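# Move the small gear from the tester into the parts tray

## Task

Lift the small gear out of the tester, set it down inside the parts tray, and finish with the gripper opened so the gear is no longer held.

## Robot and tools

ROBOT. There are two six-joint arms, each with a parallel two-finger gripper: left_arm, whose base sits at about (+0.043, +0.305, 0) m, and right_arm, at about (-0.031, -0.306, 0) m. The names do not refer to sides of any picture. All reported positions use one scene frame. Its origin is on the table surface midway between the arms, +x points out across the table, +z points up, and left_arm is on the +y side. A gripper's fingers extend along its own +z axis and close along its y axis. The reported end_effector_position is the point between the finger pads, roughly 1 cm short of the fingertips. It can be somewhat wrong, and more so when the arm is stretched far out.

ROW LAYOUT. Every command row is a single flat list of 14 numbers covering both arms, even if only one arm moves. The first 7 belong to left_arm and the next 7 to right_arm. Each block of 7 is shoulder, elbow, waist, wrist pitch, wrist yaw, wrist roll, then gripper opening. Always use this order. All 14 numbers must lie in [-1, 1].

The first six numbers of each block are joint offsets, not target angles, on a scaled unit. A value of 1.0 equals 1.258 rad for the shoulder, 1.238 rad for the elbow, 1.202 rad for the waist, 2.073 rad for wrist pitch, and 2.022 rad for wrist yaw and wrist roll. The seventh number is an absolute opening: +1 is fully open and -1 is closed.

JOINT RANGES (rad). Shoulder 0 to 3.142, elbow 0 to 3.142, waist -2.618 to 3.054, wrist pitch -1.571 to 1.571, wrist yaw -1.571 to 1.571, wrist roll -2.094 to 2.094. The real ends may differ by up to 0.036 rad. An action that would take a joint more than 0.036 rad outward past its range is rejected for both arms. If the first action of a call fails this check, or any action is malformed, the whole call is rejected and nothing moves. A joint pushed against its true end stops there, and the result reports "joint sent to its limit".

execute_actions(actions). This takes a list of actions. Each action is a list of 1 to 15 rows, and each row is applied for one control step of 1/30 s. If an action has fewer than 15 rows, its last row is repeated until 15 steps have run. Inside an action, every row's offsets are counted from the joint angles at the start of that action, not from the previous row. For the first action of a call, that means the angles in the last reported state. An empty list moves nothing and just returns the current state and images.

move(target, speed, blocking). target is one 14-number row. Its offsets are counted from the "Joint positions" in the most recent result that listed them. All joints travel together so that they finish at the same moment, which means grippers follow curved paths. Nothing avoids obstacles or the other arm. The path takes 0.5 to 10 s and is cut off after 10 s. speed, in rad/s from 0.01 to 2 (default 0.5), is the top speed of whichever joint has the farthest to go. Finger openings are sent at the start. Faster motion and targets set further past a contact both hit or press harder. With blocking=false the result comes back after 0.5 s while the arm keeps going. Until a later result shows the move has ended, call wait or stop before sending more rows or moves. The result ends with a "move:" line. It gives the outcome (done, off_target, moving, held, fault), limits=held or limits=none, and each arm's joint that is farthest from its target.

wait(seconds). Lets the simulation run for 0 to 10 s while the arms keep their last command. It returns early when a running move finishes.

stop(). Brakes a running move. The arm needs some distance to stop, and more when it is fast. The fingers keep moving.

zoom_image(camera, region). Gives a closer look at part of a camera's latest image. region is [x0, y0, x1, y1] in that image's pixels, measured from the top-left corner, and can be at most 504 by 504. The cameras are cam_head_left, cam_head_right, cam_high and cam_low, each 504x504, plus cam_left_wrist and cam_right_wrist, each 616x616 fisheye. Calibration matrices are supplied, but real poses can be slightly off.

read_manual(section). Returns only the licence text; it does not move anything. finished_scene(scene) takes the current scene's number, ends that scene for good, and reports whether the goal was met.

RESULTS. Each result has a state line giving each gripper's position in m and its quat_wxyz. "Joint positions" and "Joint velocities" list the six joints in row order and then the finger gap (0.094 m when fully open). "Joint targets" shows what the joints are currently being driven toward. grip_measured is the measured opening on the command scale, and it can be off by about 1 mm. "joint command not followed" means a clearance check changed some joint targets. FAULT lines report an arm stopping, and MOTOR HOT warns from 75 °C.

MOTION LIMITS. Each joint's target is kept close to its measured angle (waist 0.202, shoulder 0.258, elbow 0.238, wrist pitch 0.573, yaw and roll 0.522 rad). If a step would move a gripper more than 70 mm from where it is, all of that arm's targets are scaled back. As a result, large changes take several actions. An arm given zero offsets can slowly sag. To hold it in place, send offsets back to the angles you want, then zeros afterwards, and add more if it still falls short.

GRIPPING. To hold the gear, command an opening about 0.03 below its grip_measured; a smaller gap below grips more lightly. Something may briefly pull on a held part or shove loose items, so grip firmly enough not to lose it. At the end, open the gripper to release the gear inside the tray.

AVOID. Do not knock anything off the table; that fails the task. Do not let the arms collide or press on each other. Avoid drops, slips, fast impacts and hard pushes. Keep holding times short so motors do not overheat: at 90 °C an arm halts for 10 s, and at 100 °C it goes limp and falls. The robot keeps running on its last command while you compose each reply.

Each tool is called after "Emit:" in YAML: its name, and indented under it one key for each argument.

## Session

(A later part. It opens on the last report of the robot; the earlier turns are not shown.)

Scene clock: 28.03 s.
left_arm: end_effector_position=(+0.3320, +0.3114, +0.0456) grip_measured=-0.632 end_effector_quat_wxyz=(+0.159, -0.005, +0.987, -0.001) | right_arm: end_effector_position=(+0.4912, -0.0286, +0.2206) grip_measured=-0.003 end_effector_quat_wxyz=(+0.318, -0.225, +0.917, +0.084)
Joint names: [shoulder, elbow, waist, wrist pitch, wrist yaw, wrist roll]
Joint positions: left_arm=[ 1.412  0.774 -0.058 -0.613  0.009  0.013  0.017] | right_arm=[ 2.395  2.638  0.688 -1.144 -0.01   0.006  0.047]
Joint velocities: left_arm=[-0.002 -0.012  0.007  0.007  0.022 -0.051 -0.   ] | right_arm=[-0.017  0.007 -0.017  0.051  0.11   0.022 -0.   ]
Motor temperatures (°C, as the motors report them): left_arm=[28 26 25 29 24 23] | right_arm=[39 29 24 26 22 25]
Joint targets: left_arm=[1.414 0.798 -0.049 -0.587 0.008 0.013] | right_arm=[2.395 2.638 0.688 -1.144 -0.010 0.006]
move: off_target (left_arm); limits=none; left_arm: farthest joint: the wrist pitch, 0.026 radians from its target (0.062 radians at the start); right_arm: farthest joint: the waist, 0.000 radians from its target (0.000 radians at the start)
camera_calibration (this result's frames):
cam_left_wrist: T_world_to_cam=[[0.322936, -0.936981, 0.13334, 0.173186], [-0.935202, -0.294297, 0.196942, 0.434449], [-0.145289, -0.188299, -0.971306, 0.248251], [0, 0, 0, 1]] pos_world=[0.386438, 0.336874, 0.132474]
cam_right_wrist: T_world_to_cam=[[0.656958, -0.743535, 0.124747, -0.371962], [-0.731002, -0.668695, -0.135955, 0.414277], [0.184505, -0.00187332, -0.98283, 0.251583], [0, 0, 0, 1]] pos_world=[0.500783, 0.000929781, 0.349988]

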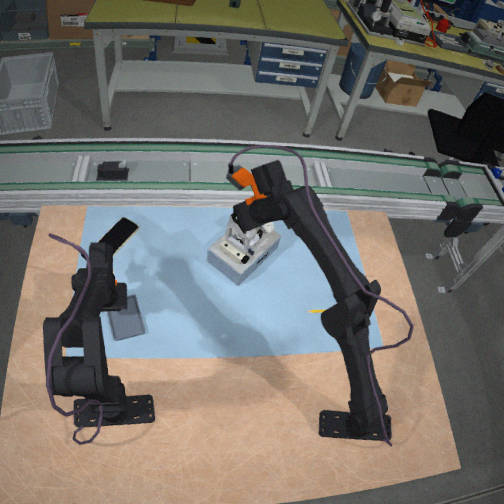

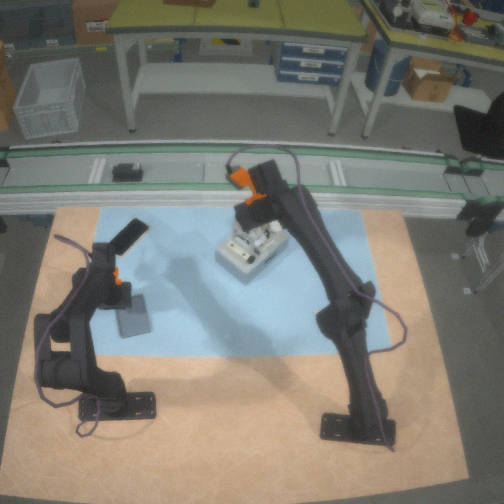

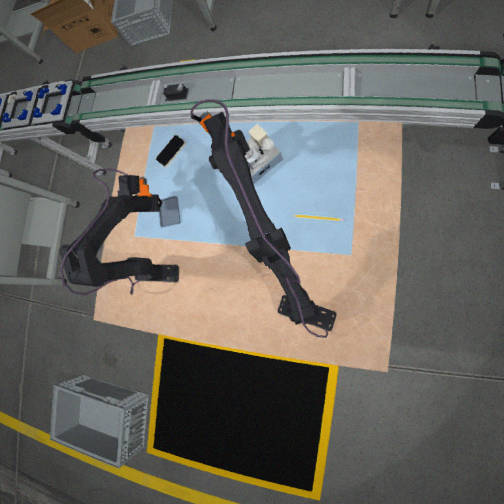

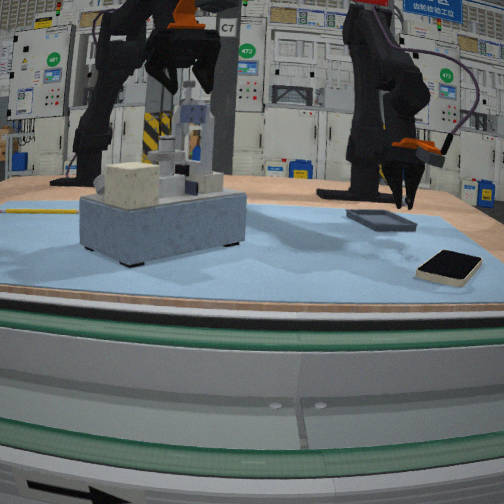

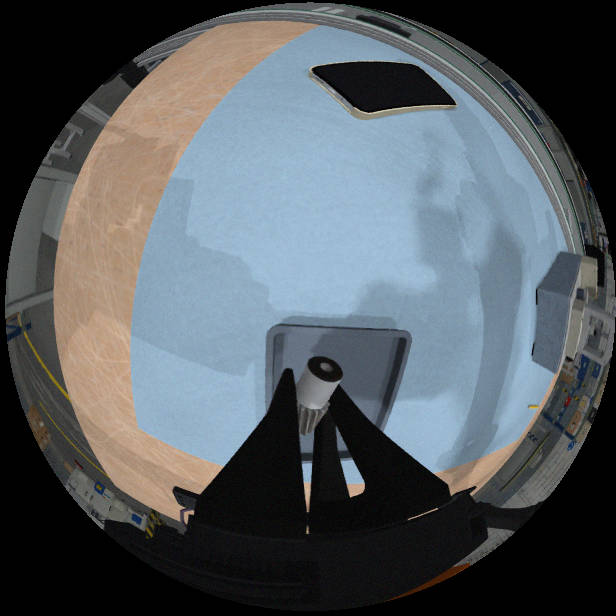

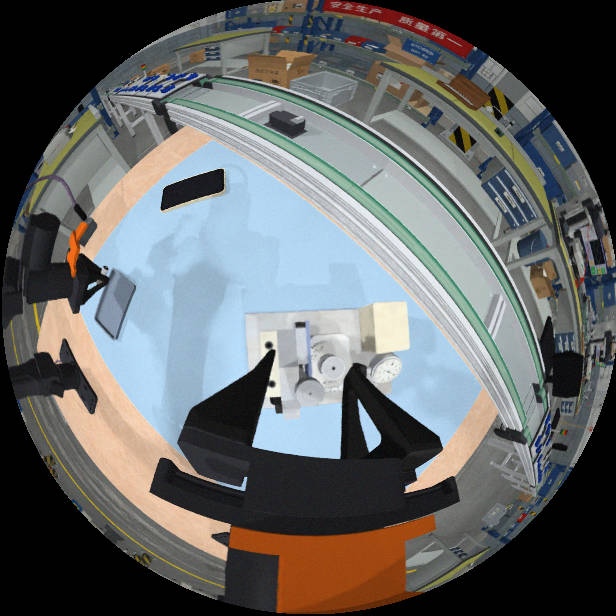

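Emit:
move:
  target: [0.065,0.02,-0.04,0.02,0,0,-0.95,0,0,0,0,0,0,0]
  speed: 0.15

Scene clock: 29.40 s.
left_arm: end_effector_position=(+0.3295, +0.3003, +0.0260) grip_measured=-0.632 end_effector_quat_wxyz=(+0.129, +0.014, +0.992, -0.004) | right_arm: end_effector_position=(+0.4912, -0.0286, +0.2206) grip_measured=-0.003 end_effector_quat_wxyz=(+0.318, -0.225, +0.917, +0.084)
Joint names: [shoulder, elbow, waist, wrist pitch, wrist yaw, wrist roll]
Joint positions: left_arm=[ 1.49   0.774 -0.096 -0.597  0.009  0.013  0.017] | right_arm=[ 2.395  2.638  0.688 -1.144 -0.01   0.006  0.047]
Joint velocities: left_arm=[ 0.007 -0.007  0.007 -0.095  0.051 -0.007 -0.   ] | right_arm=[-0.002 -0.002  0.002  0.022  0.051  0.007 -0.001]
Motor temperatures (°C, as the motors report them): left_arm=[28 26 25 29 24 23] | right_arm=[39 29 24 26 22 25]
Joint targets: left_arm=[1.494 0.798 -0.106 -0.572 0.009 0.013] | right_arm=[2.395 2.638 0.688 -1.144 -0.010 0.006]
move: off_target (left_arm); limits=none; left_arm: farthest joint: the elbow, 0.025 radians from its target (0.025 radians at the start); right_arm: farthest joint: the waist, 0.000 radians from its target (0.000 radians at the start)
camera_calibration (this result's frames):
cam_left_wrist: T_world_to_cam=[[0.294222, -0.948833, 0.11467, 0.179739], [-0.931981, -0.258252, 0.254394, 0.41933], [-0.211764, -0.181719, -0.960278, 0.246346], [0, 0, 0, 1]] pos_world=[0.390092, 0.323601, 0.109275]
cam_right_wrist: T_world_to_cam=[[0.656958, -0.743535, 0.124747, -0.371962], [-0.731002, -0.668695, -0.135955, 0.414277], [0.184505, -0.00187332, -0.98283, 0.251583], [0, 0, 0, 1]] pos_world=[0.500783, 0.000929781, 0.349988]

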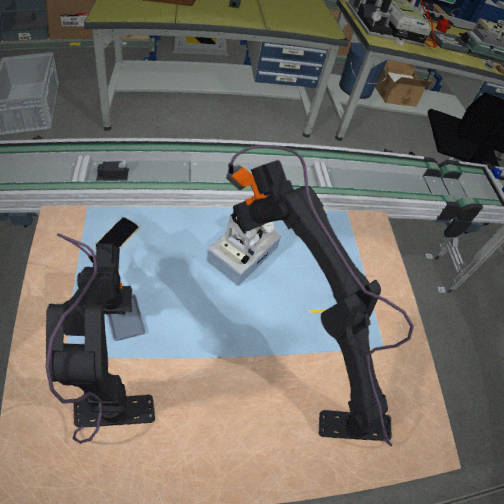

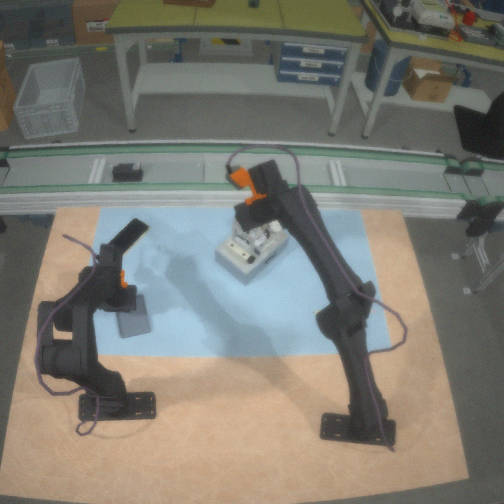

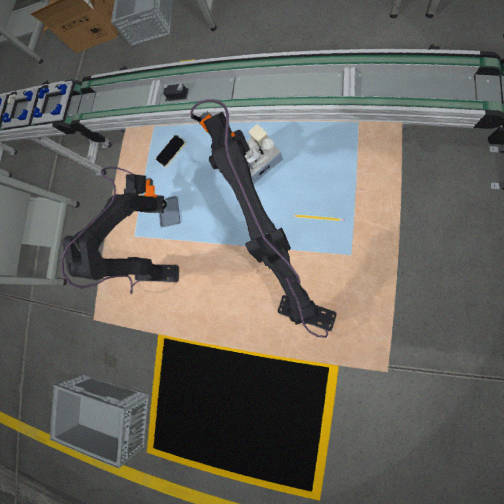

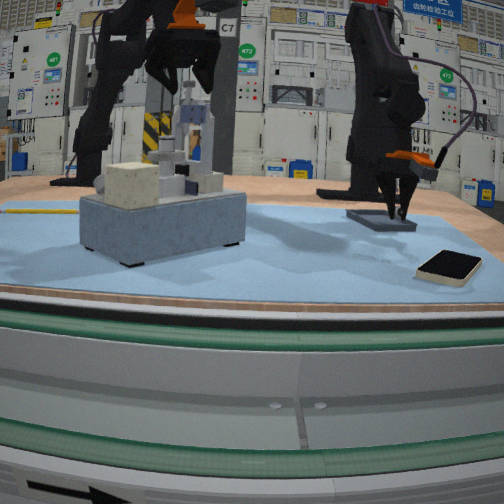

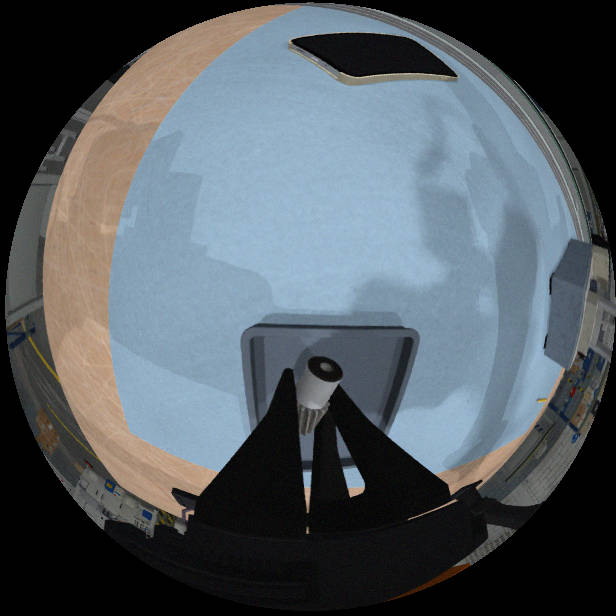

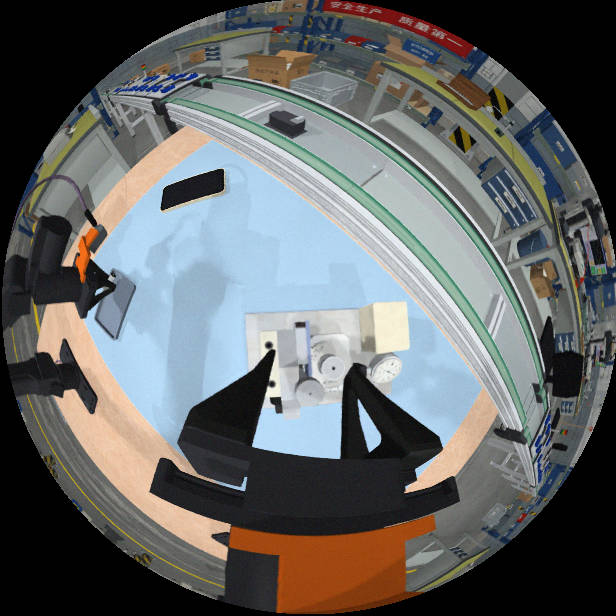

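Emit:
move:
  target: [0,0.02,0,0,0,0,-0.2,0,0,0,0,0,0,0]

Emit:
move:
  target: [-0.15,0.02,0,0,0,0,-0.2,0,0,0,0,0,0,0]
  speed: 0.3

Scene clock: 30.20 s.
left_arm: end_effector_position=(+0.3296, +0.3003, +0.0260) grip_measured=-0.203 end_effector_quat_wxyz=(+0.129, +0.014, +0.992, -0.004) | right_arm: end_effector_position=(+0.4912, -0.0286, +0.2206) grip_measured=-0.003 end_effector_quat_wxyz=(+0.318, -0.225, +0.917, +0.084)
Joint names: [shoulder, elbow, waist, wrist pitch, wrist yaw, wrist roll]
Joint positions: left_arm=[ 1.49   0.774 -0.096 -0.596  0.009  0.013  0.037] | right_arm=[ 2.395  2.638  0.688 -1.144 -0.01   0.006  0.047]
Joint velocities: left_arm=[ 0.012 -0.017 -0.007 -0.007 -0.051 -0.081  0.   ] | right_arm=[ 0.017 -0.002  0.002 -0.007 -0.022 -0.051 -0.   ]
Motor temperatures (°C, as the motors report them): left_arm=[28 26 25 28 24 23] | right_arm=[39 29 24 26 22 25]
Joint targets: left_arm=[1.490 0.798 -0.096 -0.597 0.009 0.013] | right_arm=[2.395 2.638 0.688 -1.144 -0.010 0.006]
move: off_target (left_arm); limits=none; left_arm: farthest joint: the elbow, 0.025 radians from its target (0.025 radians at the start); right_arm: farthest joint: the waist, 0.000 radians from its target (0.000 radians at the start)
camera_calibration (this result's frames):
cam_left_wrist: T_world_to_cam=[[0.294179, -0.948832, 0.114787, 0.179719], [-0.932078, -0.258251, 0.25404, 0.41945], [-0.211397, -0.181724, -0.960358, 0.246272], [0, 0, 0, 1]] pos_world=[0.390152, 0.3236, 0.109323]
cam_right_wrist: T_world_to_cam=[[0.656958, -0.743535, 0.124747, -0.371962], [-0.731002, -0.668695, -0.135955, 0.414277], [0.184505, -0.00187332, -0.98283, 0.251583], [0, 0, 0, 1]] pos_world=[0.500783, 0.000929781, 0.349988]

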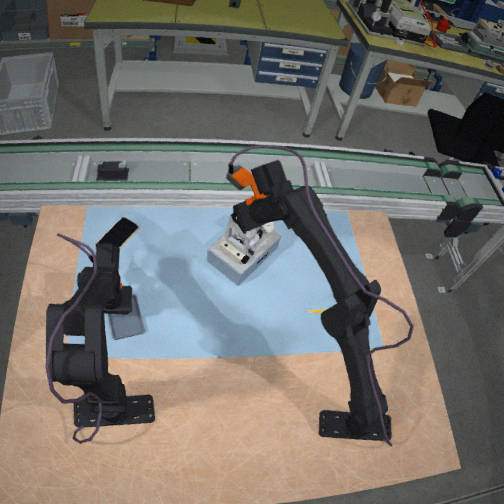

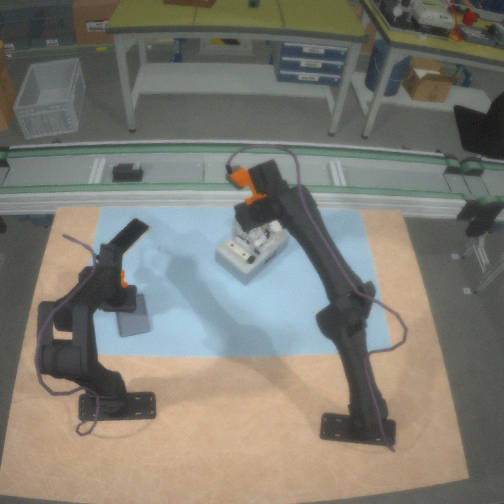

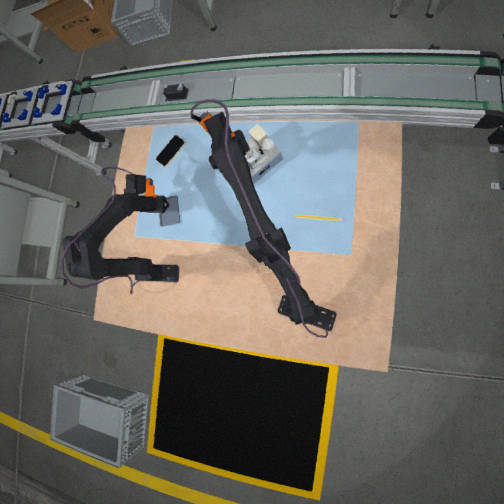

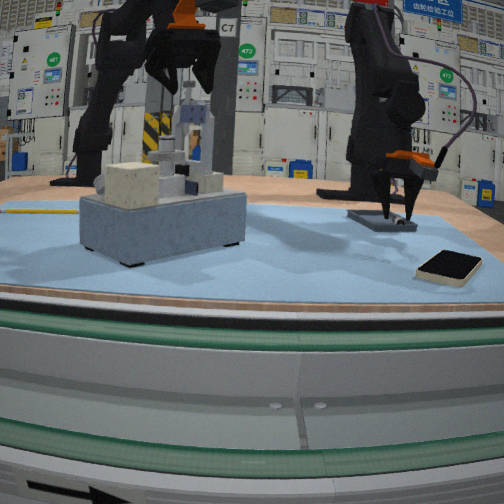

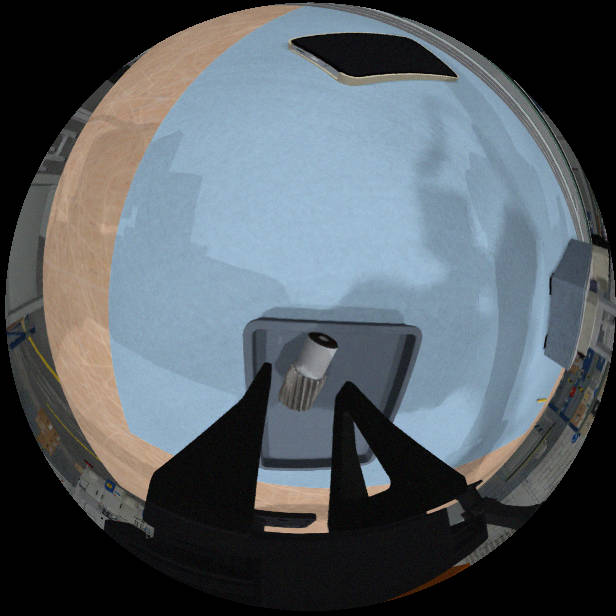

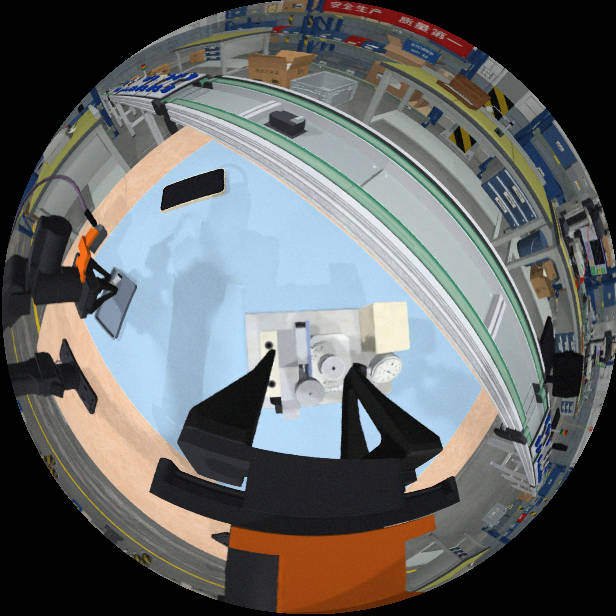

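Scene clock: 31.17 s.
left_arm: end_effector_position=(+0.3413, +0.3001, +0.0715) grip_measured=-0.203 end_effector_quat_wxyz=(+0.211, +0.014, +0.977, -0.004) | right_arm: end_effector_position=(+0.4912, -0.0286, +0.2206) grip_measured=-0.003 end_effector_quat_wxyz=(+0.318, -0.225, +0.917, +0.084)
Joint names: [shoulder, elbow, waist, wrist pitch, wrist yaw, wrist roll]
Joint positions: left_arm=[ 1.323  0.774 -0.096 -0.596  0.009  0.013  0.037] | right_arm=[ 2.395  2.638  0.688 -1.144 -0.01   0.006  0.047]
Joint velocities: left_arm=[-0.012  0.017 -0.002 -0.022 -0.007 -0.007 -0.   ] | right_arm=[-0.002 -0.007 -0.012 -0.037  0.022  0.007 -0.001]
Motor temperatures (°C, as the motors report them): left_arm=[28 26 25 28 24 23] | right_arm=[39 29 24 26 22 25]
Joint targets: left_arm=[1.301 0.798 -0.096 -0.596 0.009 0.013] | right_arm=[2.395 2.638 0.688 -1.144 -0.010 0.006]
move: off_target (left_arm); limits=none; left_arm: farthest joint: the elbow, 0.025 radians from its target (0.025 radians at the start); right_arm: farthest joint: the waist, 0.000 radians from its target (0.000 radians at the start)
camera_calibration (this result's frames):
cam_left_wrist: T_world_to_cam=[[0.270869, -0.948501, 0.164246, 0.175221], [-0.96136, -0.257834, 0.0964804, 0.439899], [-0.0491635, -0.184033, -0.98169, 0.239216], [0, 0, 0, 1]] pos_world=[0.3872, 0.323642, 0.163615]
cam_right_wrist: T_world_to_cam=[[0.656958, -0.743535, 0.124747, -0.371962], [-0.731002, -0.668695, -0.135955, 0.414277], [0.184505, -0.00187332, -0.98283, 0.251583], [0, 0, 0, 1]] pos_world=[0.500783, 0.000929781, 0.349988]

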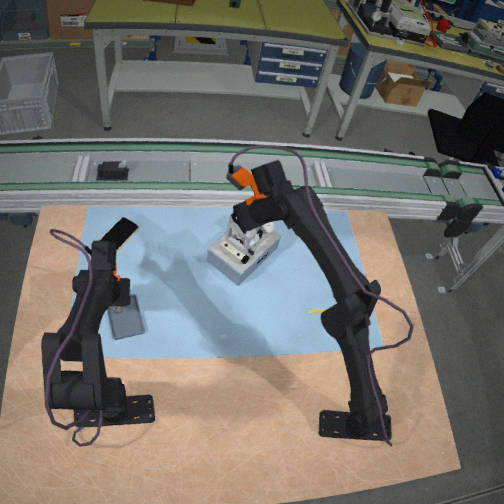

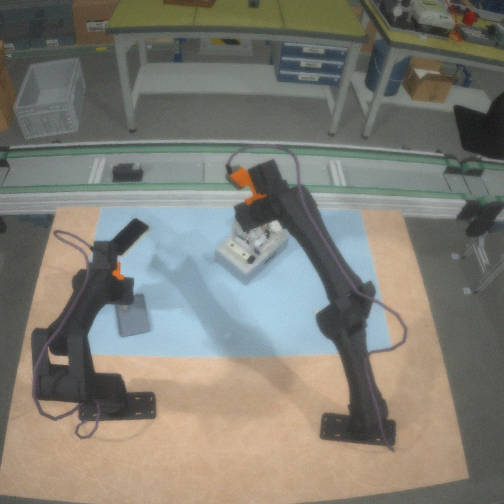

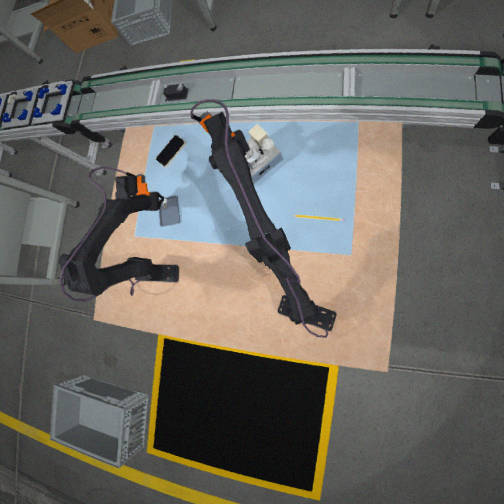

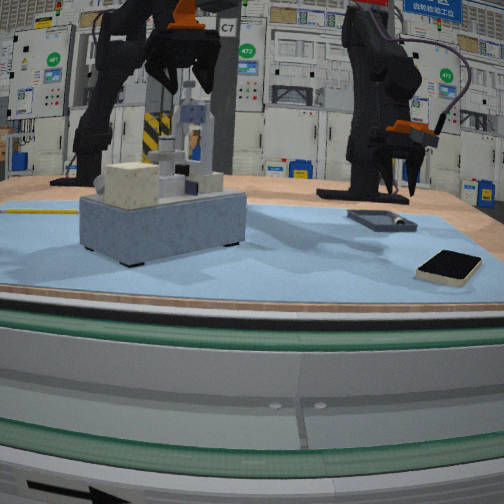

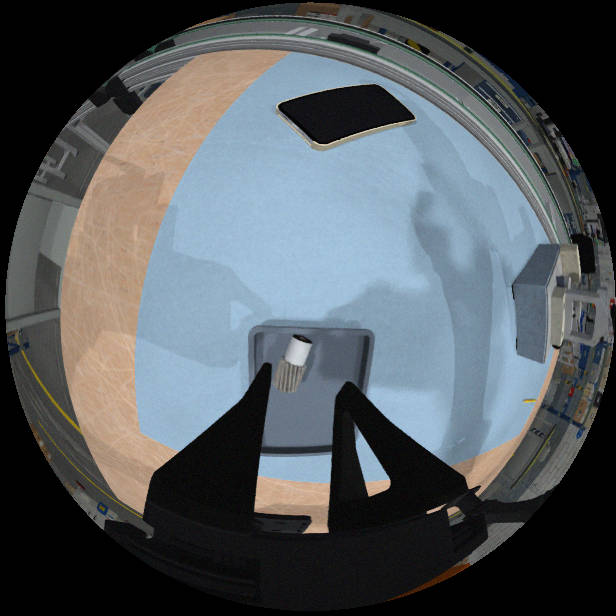

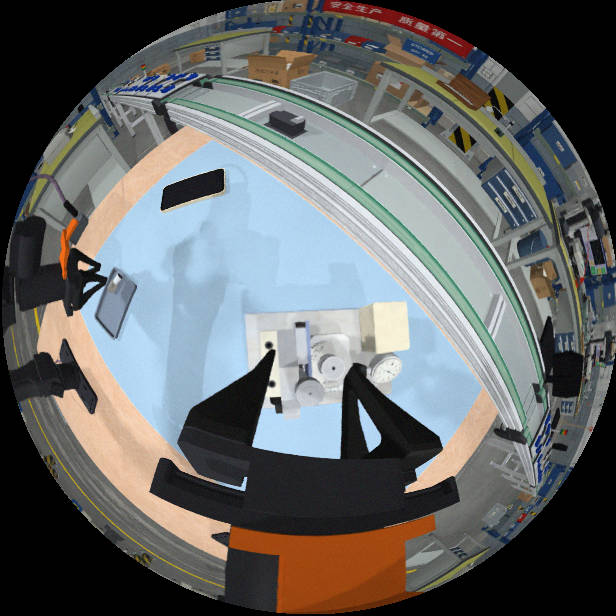

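Emit:
finished_scene:
  scene: 2

The scene is finished: the task was done.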